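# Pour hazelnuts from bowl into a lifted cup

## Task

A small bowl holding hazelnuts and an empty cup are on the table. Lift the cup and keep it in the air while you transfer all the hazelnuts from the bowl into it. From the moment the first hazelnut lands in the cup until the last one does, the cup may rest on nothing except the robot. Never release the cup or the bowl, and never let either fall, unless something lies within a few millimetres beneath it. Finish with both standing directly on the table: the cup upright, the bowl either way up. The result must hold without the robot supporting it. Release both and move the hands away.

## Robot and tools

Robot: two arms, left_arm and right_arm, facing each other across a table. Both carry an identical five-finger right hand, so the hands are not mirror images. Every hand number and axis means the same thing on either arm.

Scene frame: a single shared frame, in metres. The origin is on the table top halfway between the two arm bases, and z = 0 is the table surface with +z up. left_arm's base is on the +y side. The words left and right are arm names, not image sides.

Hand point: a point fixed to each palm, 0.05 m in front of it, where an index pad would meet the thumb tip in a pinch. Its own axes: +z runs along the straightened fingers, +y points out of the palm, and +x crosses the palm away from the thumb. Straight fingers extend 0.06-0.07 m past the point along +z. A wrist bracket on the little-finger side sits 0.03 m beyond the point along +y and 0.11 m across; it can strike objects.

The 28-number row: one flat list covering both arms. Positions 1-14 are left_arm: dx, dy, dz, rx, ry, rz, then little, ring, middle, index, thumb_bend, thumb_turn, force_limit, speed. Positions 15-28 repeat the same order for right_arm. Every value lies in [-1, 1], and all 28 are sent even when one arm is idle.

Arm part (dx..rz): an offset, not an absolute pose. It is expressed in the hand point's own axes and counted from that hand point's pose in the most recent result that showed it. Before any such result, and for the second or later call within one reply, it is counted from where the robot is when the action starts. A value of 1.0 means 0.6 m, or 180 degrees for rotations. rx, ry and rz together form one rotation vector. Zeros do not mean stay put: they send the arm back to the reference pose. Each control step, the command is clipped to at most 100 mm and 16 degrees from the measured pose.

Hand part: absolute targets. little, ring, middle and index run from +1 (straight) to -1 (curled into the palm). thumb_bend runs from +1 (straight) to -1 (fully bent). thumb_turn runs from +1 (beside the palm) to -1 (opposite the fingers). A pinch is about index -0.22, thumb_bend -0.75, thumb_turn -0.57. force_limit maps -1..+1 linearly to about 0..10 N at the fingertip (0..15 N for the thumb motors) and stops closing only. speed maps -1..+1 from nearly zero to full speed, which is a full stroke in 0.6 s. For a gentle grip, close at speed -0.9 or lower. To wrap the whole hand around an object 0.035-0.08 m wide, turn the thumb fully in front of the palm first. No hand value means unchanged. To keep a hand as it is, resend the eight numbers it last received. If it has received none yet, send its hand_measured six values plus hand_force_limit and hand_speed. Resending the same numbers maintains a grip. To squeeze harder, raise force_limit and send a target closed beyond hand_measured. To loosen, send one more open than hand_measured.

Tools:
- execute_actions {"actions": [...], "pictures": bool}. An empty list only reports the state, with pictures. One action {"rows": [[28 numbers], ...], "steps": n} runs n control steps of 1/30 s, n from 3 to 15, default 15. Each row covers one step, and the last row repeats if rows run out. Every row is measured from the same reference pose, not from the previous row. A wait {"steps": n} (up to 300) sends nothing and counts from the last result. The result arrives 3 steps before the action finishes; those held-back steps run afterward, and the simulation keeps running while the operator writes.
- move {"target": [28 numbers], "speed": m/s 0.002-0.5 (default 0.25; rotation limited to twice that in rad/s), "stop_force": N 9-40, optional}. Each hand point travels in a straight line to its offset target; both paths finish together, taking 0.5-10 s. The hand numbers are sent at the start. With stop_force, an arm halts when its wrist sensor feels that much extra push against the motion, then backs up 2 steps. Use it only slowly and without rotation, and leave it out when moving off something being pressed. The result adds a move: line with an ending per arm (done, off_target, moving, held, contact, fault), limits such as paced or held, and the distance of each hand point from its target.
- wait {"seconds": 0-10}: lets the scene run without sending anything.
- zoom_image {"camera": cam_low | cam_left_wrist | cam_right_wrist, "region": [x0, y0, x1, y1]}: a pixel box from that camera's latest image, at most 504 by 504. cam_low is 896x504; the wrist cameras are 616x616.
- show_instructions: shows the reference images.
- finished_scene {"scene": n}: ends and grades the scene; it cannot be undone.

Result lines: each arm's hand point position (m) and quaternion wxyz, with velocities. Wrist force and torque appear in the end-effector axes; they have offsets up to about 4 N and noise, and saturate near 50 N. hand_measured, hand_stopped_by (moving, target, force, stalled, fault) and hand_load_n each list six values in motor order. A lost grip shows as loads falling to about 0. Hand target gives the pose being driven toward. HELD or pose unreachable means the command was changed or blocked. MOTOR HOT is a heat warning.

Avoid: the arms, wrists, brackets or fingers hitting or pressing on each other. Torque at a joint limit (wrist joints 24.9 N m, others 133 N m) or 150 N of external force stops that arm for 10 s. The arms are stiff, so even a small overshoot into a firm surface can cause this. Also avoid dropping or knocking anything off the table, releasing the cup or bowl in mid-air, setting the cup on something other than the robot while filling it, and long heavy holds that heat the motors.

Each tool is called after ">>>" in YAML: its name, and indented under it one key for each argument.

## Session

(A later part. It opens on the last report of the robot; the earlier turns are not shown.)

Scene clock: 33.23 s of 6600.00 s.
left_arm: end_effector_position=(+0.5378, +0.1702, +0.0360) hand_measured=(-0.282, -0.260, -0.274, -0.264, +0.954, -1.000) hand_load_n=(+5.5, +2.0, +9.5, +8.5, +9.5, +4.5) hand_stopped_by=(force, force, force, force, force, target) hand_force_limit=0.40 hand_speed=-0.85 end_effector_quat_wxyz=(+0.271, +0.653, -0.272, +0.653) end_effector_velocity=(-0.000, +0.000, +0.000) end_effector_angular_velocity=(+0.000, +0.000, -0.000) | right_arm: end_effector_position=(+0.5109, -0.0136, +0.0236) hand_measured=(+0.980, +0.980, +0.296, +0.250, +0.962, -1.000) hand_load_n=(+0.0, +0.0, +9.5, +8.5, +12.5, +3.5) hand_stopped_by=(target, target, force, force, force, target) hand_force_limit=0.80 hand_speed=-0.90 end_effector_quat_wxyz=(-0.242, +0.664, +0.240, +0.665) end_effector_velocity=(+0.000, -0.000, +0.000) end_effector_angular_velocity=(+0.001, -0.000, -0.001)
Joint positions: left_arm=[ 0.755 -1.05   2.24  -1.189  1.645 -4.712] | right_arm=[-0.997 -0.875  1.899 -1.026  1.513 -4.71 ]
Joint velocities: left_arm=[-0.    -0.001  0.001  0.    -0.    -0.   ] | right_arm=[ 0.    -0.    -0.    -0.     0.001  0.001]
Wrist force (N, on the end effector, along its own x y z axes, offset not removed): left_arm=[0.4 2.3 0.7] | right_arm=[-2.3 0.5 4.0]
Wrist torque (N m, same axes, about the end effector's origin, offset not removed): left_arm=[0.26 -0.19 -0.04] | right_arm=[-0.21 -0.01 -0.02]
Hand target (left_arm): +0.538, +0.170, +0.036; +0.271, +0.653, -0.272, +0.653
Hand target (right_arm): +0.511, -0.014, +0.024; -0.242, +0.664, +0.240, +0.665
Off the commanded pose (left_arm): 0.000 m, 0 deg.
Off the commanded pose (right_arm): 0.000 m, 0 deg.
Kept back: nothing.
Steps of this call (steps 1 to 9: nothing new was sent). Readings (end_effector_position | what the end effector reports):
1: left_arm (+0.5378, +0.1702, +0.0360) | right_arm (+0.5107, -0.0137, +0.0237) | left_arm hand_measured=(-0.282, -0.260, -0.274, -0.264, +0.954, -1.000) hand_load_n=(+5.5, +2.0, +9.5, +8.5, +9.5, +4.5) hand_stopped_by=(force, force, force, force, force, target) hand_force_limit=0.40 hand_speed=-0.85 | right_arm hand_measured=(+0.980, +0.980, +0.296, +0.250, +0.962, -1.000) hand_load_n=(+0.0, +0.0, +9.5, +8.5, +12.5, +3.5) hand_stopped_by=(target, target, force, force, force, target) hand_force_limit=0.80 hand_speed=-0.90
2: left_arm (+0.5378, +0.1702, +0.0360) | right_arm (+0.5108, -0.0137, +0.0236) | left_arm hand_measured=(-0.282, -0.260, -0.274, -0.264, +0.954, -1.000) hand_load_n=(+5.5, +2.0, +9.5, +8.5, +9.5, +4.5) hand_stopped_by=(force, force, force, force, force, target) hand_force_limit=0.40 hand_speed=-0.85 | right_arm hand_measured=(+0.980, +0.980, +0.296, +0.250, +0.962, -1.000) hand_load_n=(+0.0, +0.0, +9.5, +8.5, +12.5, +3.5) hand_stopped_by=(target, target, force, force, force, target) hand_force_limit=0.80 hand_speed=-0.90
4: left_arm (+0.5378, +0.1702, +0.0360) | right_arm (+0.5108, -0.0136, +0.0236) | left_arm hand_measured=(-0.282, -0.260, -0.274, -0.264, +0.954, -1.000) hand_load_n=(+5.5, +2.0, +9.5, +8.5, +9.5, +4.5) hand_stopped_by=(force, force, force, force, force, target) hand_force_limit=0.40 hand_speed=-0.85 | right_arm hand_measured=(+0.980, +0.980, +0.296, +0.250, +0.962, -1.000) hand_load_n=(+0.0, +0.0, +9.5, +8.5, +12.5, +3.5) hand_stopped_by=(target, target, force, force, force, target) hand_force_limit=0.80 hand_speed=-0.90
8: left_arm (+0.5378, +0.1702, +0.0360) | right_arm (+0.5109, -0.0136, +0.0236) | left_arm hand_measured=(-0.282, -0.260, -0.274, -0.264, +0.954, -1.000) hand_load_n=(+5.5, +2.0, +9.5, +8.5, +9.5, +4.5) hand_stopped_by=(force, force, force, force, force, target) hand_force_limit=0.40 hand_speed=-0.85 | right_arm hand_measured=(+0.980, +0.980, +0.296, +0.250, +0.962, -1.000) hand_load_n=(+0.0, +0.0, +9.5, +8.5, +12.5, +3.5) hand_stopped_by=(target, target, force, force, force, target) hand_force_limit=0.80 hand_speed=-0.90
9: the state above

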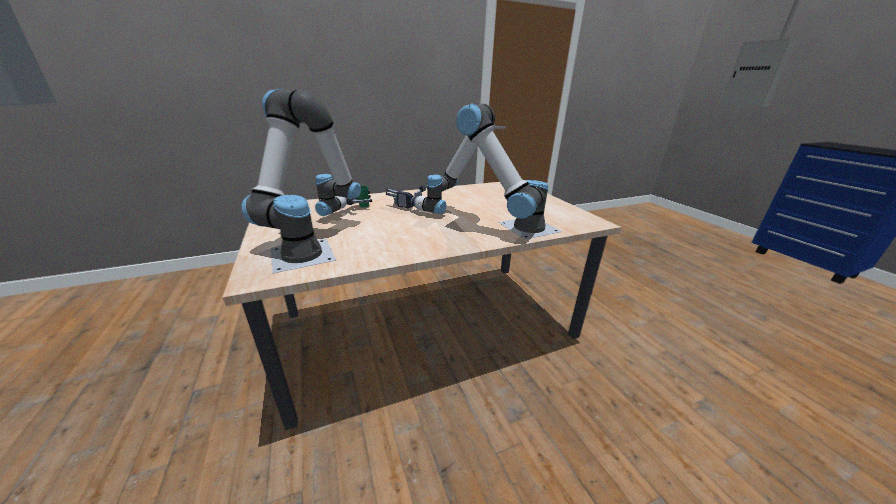

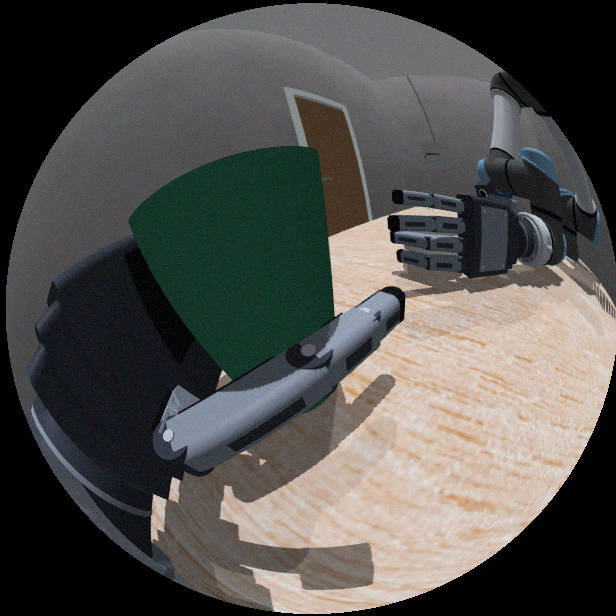

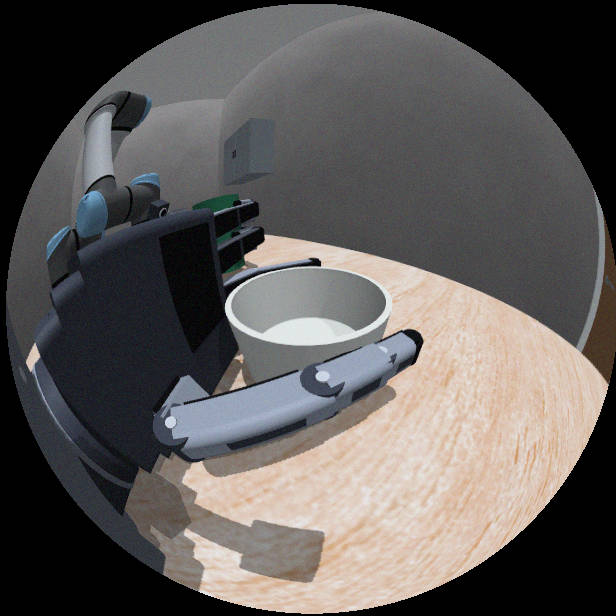

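>>> move:
  target: [-0.010,0,0,0,0,0,-0.6,-0.6,-0.7,-0.7,0.2,-1,0.4,-0.85,-0.013,0,0,0,0,0,0.98,0.98,-0.75,-0.75,0.15,-1,0.8,-0.9]
  speed: 0.008
  stop_force: 10

Scene clock: 34.67 s of 6600.00 s.
left_arm: end_effector_position=(+0.5378, +0.1702, +0.0302) hand_measured=(-0.282, -0.260, -0.274, -0.264, +0.954, -1.000) hand_load_n=(+6.0, +2.5, +9.5, +8.5, +9.5, +4.0) hand_stopped_by=(force, force, force, force, force, target) hand_force_limit=0.40 hand_speed=-0.85 end_effector_quat_wxyz=(+0.271, +0.653, -0.272, +0.653) end_effector_velocity=(-0.001, -0.000, -0.001) end_effector_angular_velocity=(+0.000, +0.000, -0.002) | right_arm: end_effector_position=(+0.5109, -0.0136, +0.0160) hand_measured=(+0.980, +0.980, +0.296, +0.250, +0.962, -1.000) hand_load_n=(+0.0, +0.0, +10.0, +8.5, +12.5, +1.5) hand_stopped_by=(target, target, force, force, force, target) hand_force_limit=0.80 hand_speed=-0.90 end_effector_quat_wxyz=(-0.242, +0.664, +0.240, +0.665) end_effector_velocity=(+0.001, +0.000, +0.000) end_effector_angular_velocity=(+0.001, -0.003, +0.001)
Joint positions: left_arm=[ 0.755 -1.033  2.24  -1.206  1.645 -4.712] | right_arm=[-0.997 -0.859  1.898 -1.041  1.513 -4.71 ]
Joint velocities: left_arm=[-0.001  0.003  0.    -0.003  0.001 -0.   ] | right_arm=[-0.     0.001 -0.001 -0.004 -0.001 -0.001]
Wrist force (N, on the end effector, along its own x y z axes, offset not removed): left_arm=[1.1 2.7 -0.1] | right_arm=[0.5 0.4 -0.2]
Wrist torque (N m, same axes, about the end effector's origin, offset not removed): left_arm=[0.54 -0.01 -0.13] | right_arm=[0.20 -0.07 -0.08]
Hand target (left_arm): +0.538, +0.170, +0.030; +0.271, +0.653, -0.272, +0.653
Hand target (right_arm): +0.511, -0.014, +0.016; -0.242, +0.664, +0.240, +0.665
Off the commanded pose (left_arm): 0.000 m, 0 deg.
Off the commanded pose (right_arm): 0.000 m, 0 deg.
Kept back: nothing.
move: done

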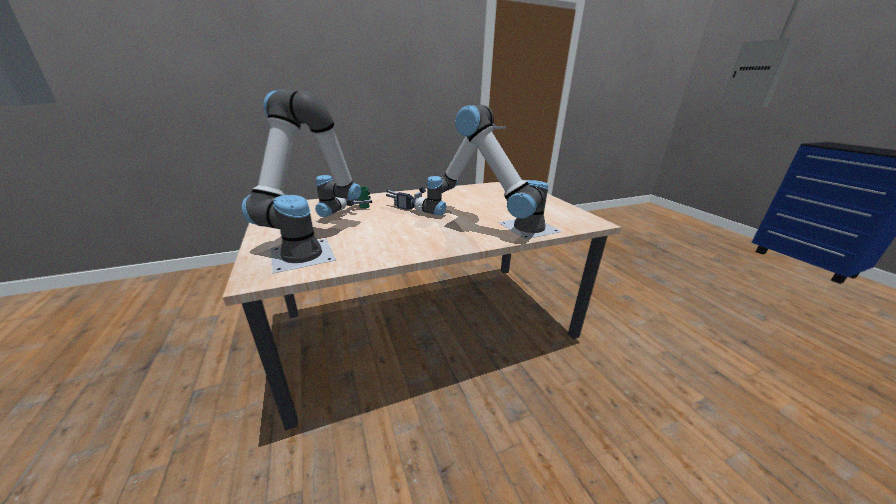

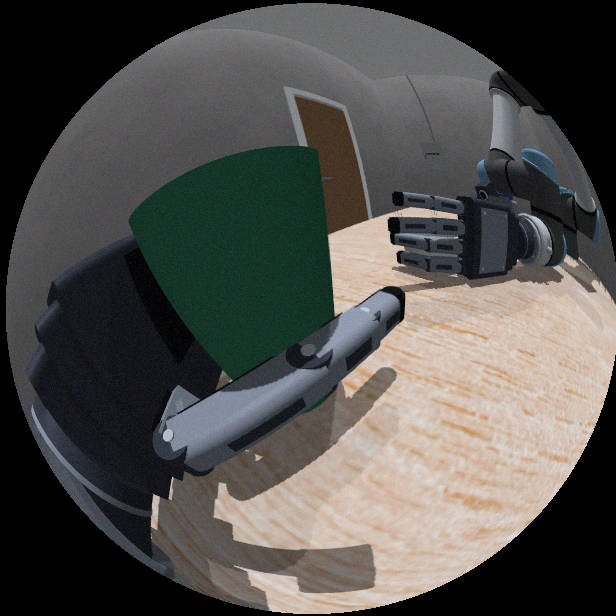

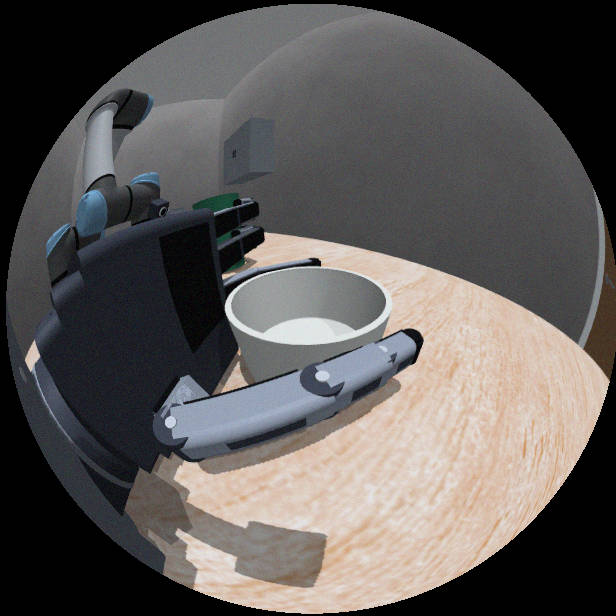

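>>> move:
  target: [-0.0005,0,0,0,0,0,1,1,1,1,1,-1,0.4,-0.5,0,0,0,0,0,0,1,1,1,1,1,-1,0.4,-0.5]
  speed: 0.01

Scene clock: 36.73 s of 6600.00 s.
left_arm: end_effector_position=(+0.5378, +0.1702, +0.0299) hand_measured=(+1.000, +1.000, +1.000, +1.000, +1.000, -1.000) hand_load_n=(+0.0, +0.0, +0.0, +0.0, +0.0, +0.0) hand_stopped_by=(target, target, target, target, target, target) hand_force_limit=0.40 hand_speed=-0.50 end_effector_quat_wxyz=(+0.271, +0.653, -0.272, +0.653) end_effector_velocity=(-0.000, -0.001, -0.000) end_effector_angular_velocity=(+0.000, -0.000, -0.001) | right_arm: end_effector_position=(+0.5109, -0.0136, +0.0160) hand_measured=(+1.000, +1.000, +1.000, +1.000, +1.000, -1.000) hand_load_n=(+0.0, +0.0, +0.0, +0.0, +0.0, +0.0) hand_stopped_by=(target, target, target, target, target, target) hand_force_limit=0.40 hand_speed=-0.50 end_effector_quat_wxyz=(-0.242, +0.664, +0.240, +0.665) end_effector_velocity=(+0.000, -0.001, -0.001) end_effector_angular_velocity=(-0.000, +0.002, -0.002)
Joint positions: left_arm=[ 0.755 -1.032  2.24  -1.206  1.645 -4.712] | right_arm=[-0.997 -0.859  1.898 -1.041  1.513 -4.71 ]
Joint velocities: left_arm=[-0.001  0.    -0.    -0.001  0.     0.   ] | right_arm=[-0.001  0.001  0.     0.     0.002  0.001]
Wrist force (N, on the end effector, along its own x y z axes, offset not removed): left_arm=[2.0 1.8 -0.9] | right_arm=[-2.5 -1.4 0.1]
Wrist torque (N m, same axes, about the end effector's origin, offset not removed): left_arm=[0.31 -0.30 0.06] | right_arm=[-0.18 0.22 -0.11]
Hand target (left_arm): +0.538, +0.170, +0.030; +0.271, +0.653, -0.272, +0.653
Hand target (right_arm): +0.511, -0.014, +0.016; -0.242, +0.664, +0.240, +0.665
Off the commanded pose (left_arm): 0.000 m, 0 deg.
Off the commanded pose (right_arm): 0.000 m, 0 deg.
Kept back: nothing.
move: done

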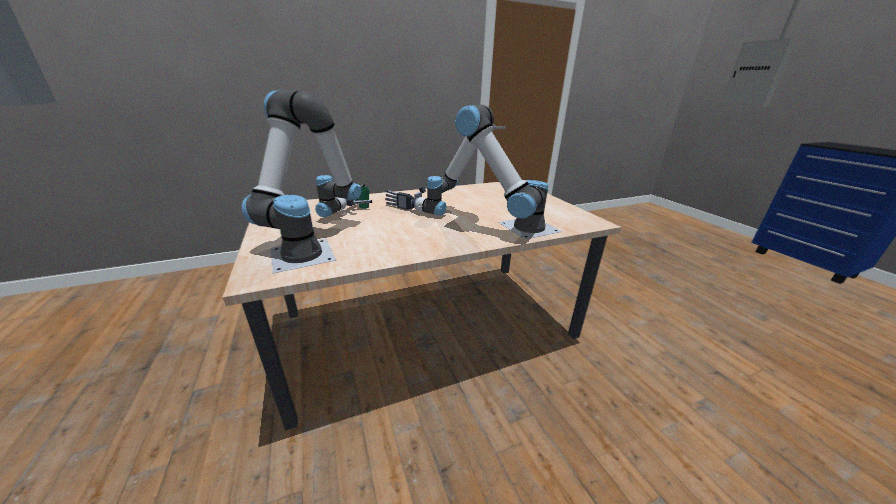

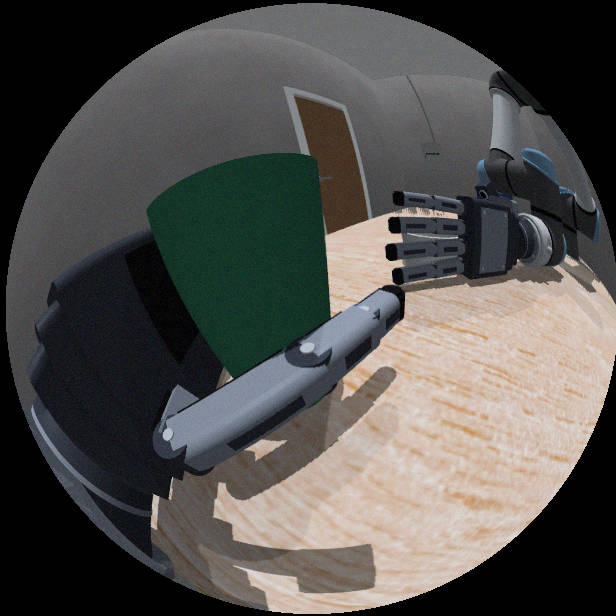

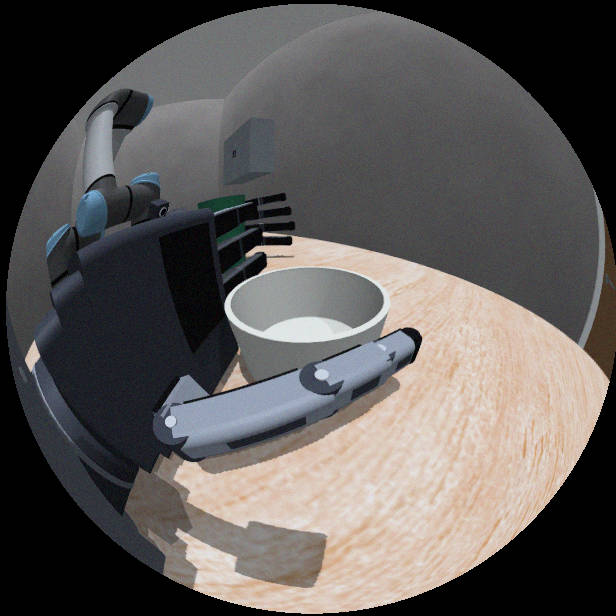

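>>> move:
  target: [0.01,-0.03,-0.2,0,0,0,1,1,1,1,1,-1,0.4,-0.5,0.01,-0.025,-0.2,0,0,0,1,1,1,1,1,-1,0.4,-0.5]
  speed: 0.15

>>> move:
  target: [0.3,0,-0.05,0,0,0,1,1,1,1,1,-1,0.4,-0.5,0.3,0,-0.08,0,0,0,1,1,1,1,1,-1,0.4,-0.5]
  speed: 0.3

Scene clock: 38.33 s of 6600.00 s.
left_arm: end_effector_position=(+0.4659, +0.2677, +0.0358) hand_measured=(+1.000, +1.000, +1.000, +1.000, +1.000, -1.000) hand_load_n=(+0.0, +0.0, +0.0, +0.0, +0.0, +0.0) hand_stopped_by=(target, target, target, target, target, target) hand_force_limit=0.40 hand_speed=-0.50 end_effector_quat_wxyz=(+0.271, +0.653, -0.272, +0.653) end_effector_velocity=(-0.001, +0.002, +0.000) end_effector_angular_velocity=(+0.000, +0.000, -0.001) | right_arm: end_effector_position=(+0.4095, -0.0791, +0.0217) hand_measured=(+1.000, +1.000, +1.000, +1.000, +1.000, -1.000) hand_load_n=(+0.0, +0.0, +0.0, +0.0, +0.0, +0.0) hand_stopped_by=(target, target, target, target, target, target) hand_force_limit=0.40 hand_speed=-0.50 end_effector_quat_wxyz=(-0.242, +0.664, +0.240, +0.665) end_effector_velocity=(-0.002, -0.002, +0.000) end_effector_angular_velocity=(-0.001, -0.000, +0.000)
Joint positions: left_arm=[ 0.863 -1.15   2.512 -1.361  1.753 -4.712] | right_arm=[-0.975 -1.006  2.235 -1.231  1.535 -4.71 ]
Joint velocities: left_arm=[ 0.003 -0.002  0.004 -0.002  0.004 -0.   ] | right_arm=[ 0.    -0.003  0.007 -0.003  0.    -0.001]
Wrist force (N, on the end effector, along its own x y z axes, offset not removed): left_arm=[1.8 1.3 -1.3] | right_arm=[-1.9 -1.2 0.6]
Wrist torque (N m, same axes, about the end effector's origin, offset not removed): left_arm=[0.35 -0.28 0.10] | right_arm=[-0.22 0.24 -0.18]
Hand target (left_arm): +0.466, +0.268, +0.036; +0.271, +0.653, -0.272, +0.653
Hand target (right_arm): +0.409, -0.079, +0.022; -0.242, +0.664, +0.240, +0.665
Off the commanded pose (left_arm): 0.000 m, 0 deg.
Off the commanded pose (right_arm): 0.000 m, 0 deg.
Kept back: nothing.
move: done

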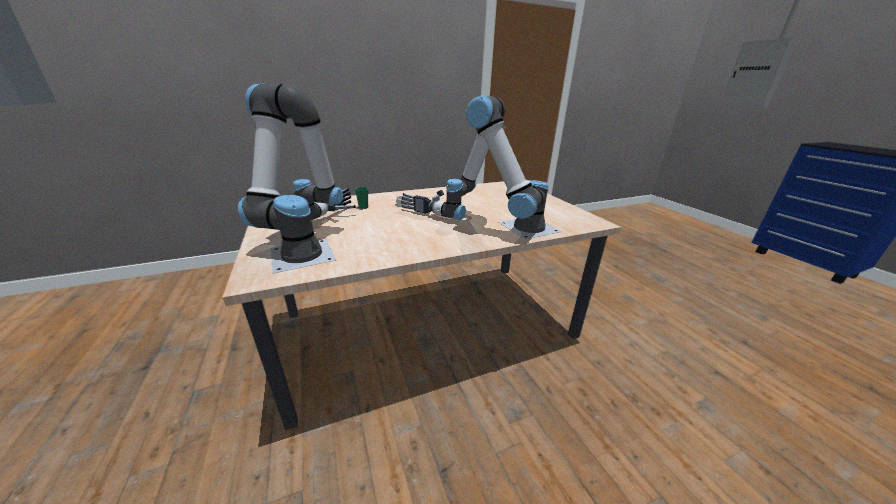

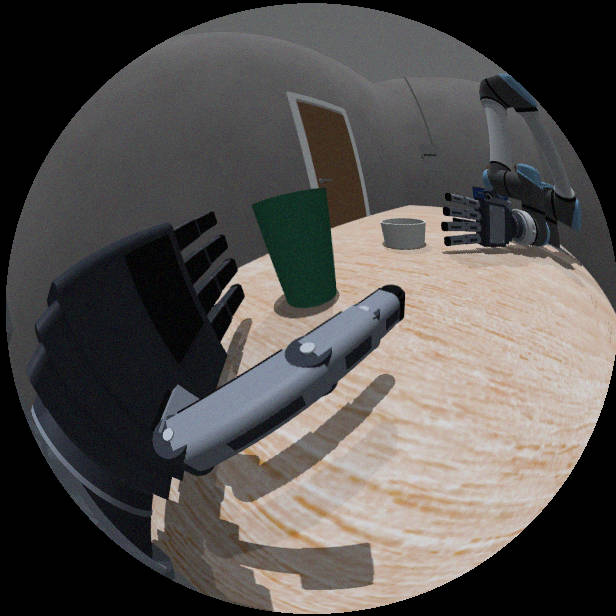

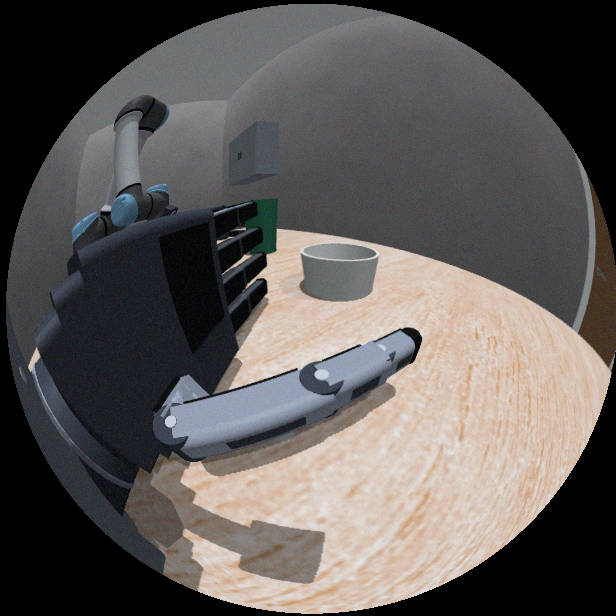

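Scene clock: 39.63 s of 6600.00 s.
left_arm: end_effector_position=(+0.4445, +0.2889, +0.2156) hand_measured=(+1.000, +1.000, +1.000, +1.000, +1.000, -1.000) hand_load_n=(+0.0, +0.0, +0.0, +0.0, +0.0, +0.0) hand_stopped_by=(target, target, target, target, target, target) hand_force_limit=0.40 hand_speed=-0.50 end_effector_quat_wxyz=(+0.271, +0.653, -0.272, +0.653) end_effector_velocity=(+0.000, +0.001, +0.001) end_effector_angular_velocity=(+0.006, +0.004, +0.002) | right_arm: end_effector_position=(+0.3727, -0.1104, +0.2016) hand_measured=(+1.000, +1.000, +1.000, +1.000, +1.000, -1.000) hand_load_n=(+0.0, +0.0, +0.0, +0.0, +0.0, +0.0) hand_stopped_by=(target, target, target, target, target, target) hand_force_limit=0.40 hand_speed=-0.50 end_effector_quat_wxyz=(-0.242, +0.664, +0.240, +0.665) end_effector_velocity=(-0.001, -0.000, +0.002) end_effector_angular_velocity=(-0.002, +0.002, +0.000)
Joint positions: left_arm=[ 0.886 -1.779  2.412 -0.633  1.776 -4.712] | right_arm=[-0.982 -1.542  2.252 -0.712  1.528 -4.71 ]
Joint velocities: left_arm=[ 0.    -0.005 -0.007  0.019 -0.002  0.002] | right_arm=[ 0.001 -0.006 -0.003  0.012  0.001  0.   ]
Wrist force (N, on the end effector, along its own x y z axes, offset not removed): left_arm=[4.4 3.0 -2.1] | right_arm=[-0.8 1.3 1.4]
Wrist torque (N m, same axes, about the end effector's origin, offset not removed): left_arm=[0.69 -0.66 0.25] | right_arm=[0.31 0.07 0.01]
Hand target (left_arm): +0.445, +0.289, +0.216; +0.271, +0.653, -0.272, +0.653
Hand target (right_arm): +0.373, -0.110, +0.202; -0.242, +0.664, +0.240, +0.665
Off the commanded pose (left_arm): 0.000 m, 0 deg.
Off the commanded pose (right_arm): 0.000 m, 0 deg.
Kept back: nothing.
move: done

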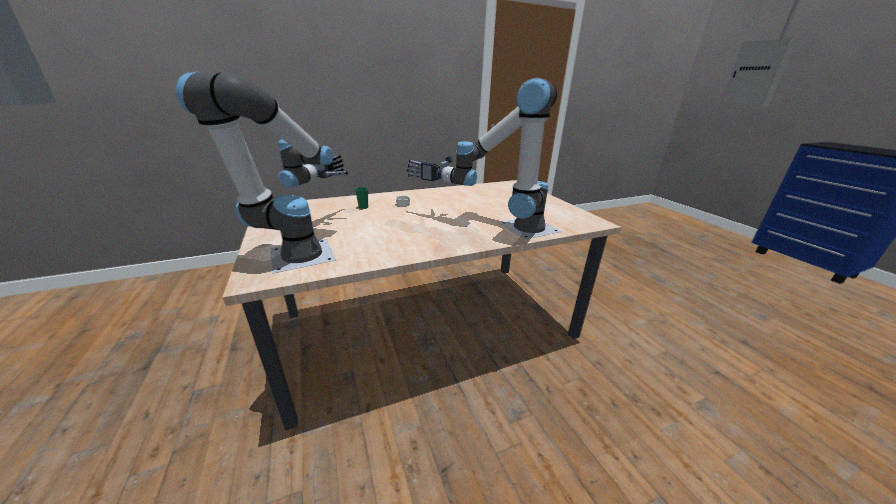

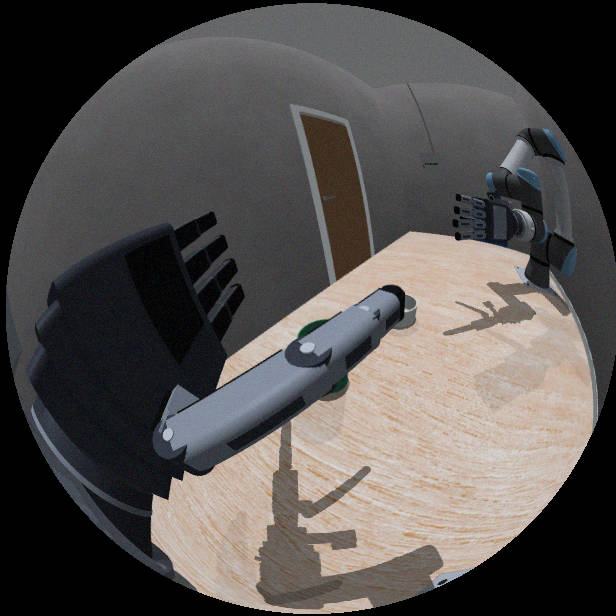

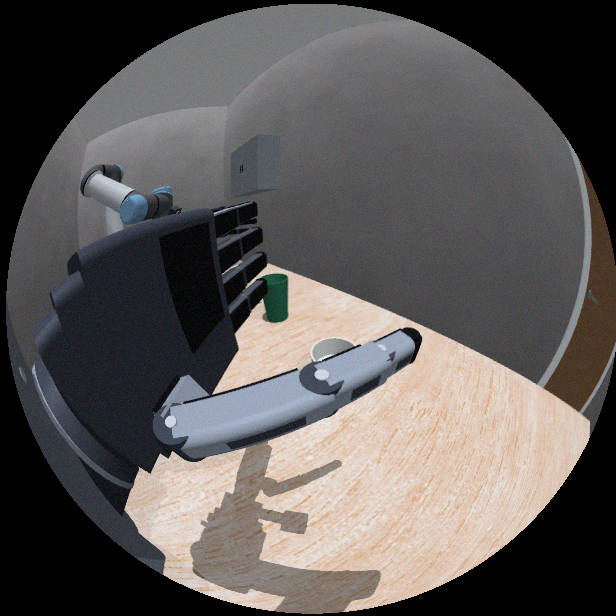

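>>> finished_scene:
  scene: 2

The scene is finished: the task was done.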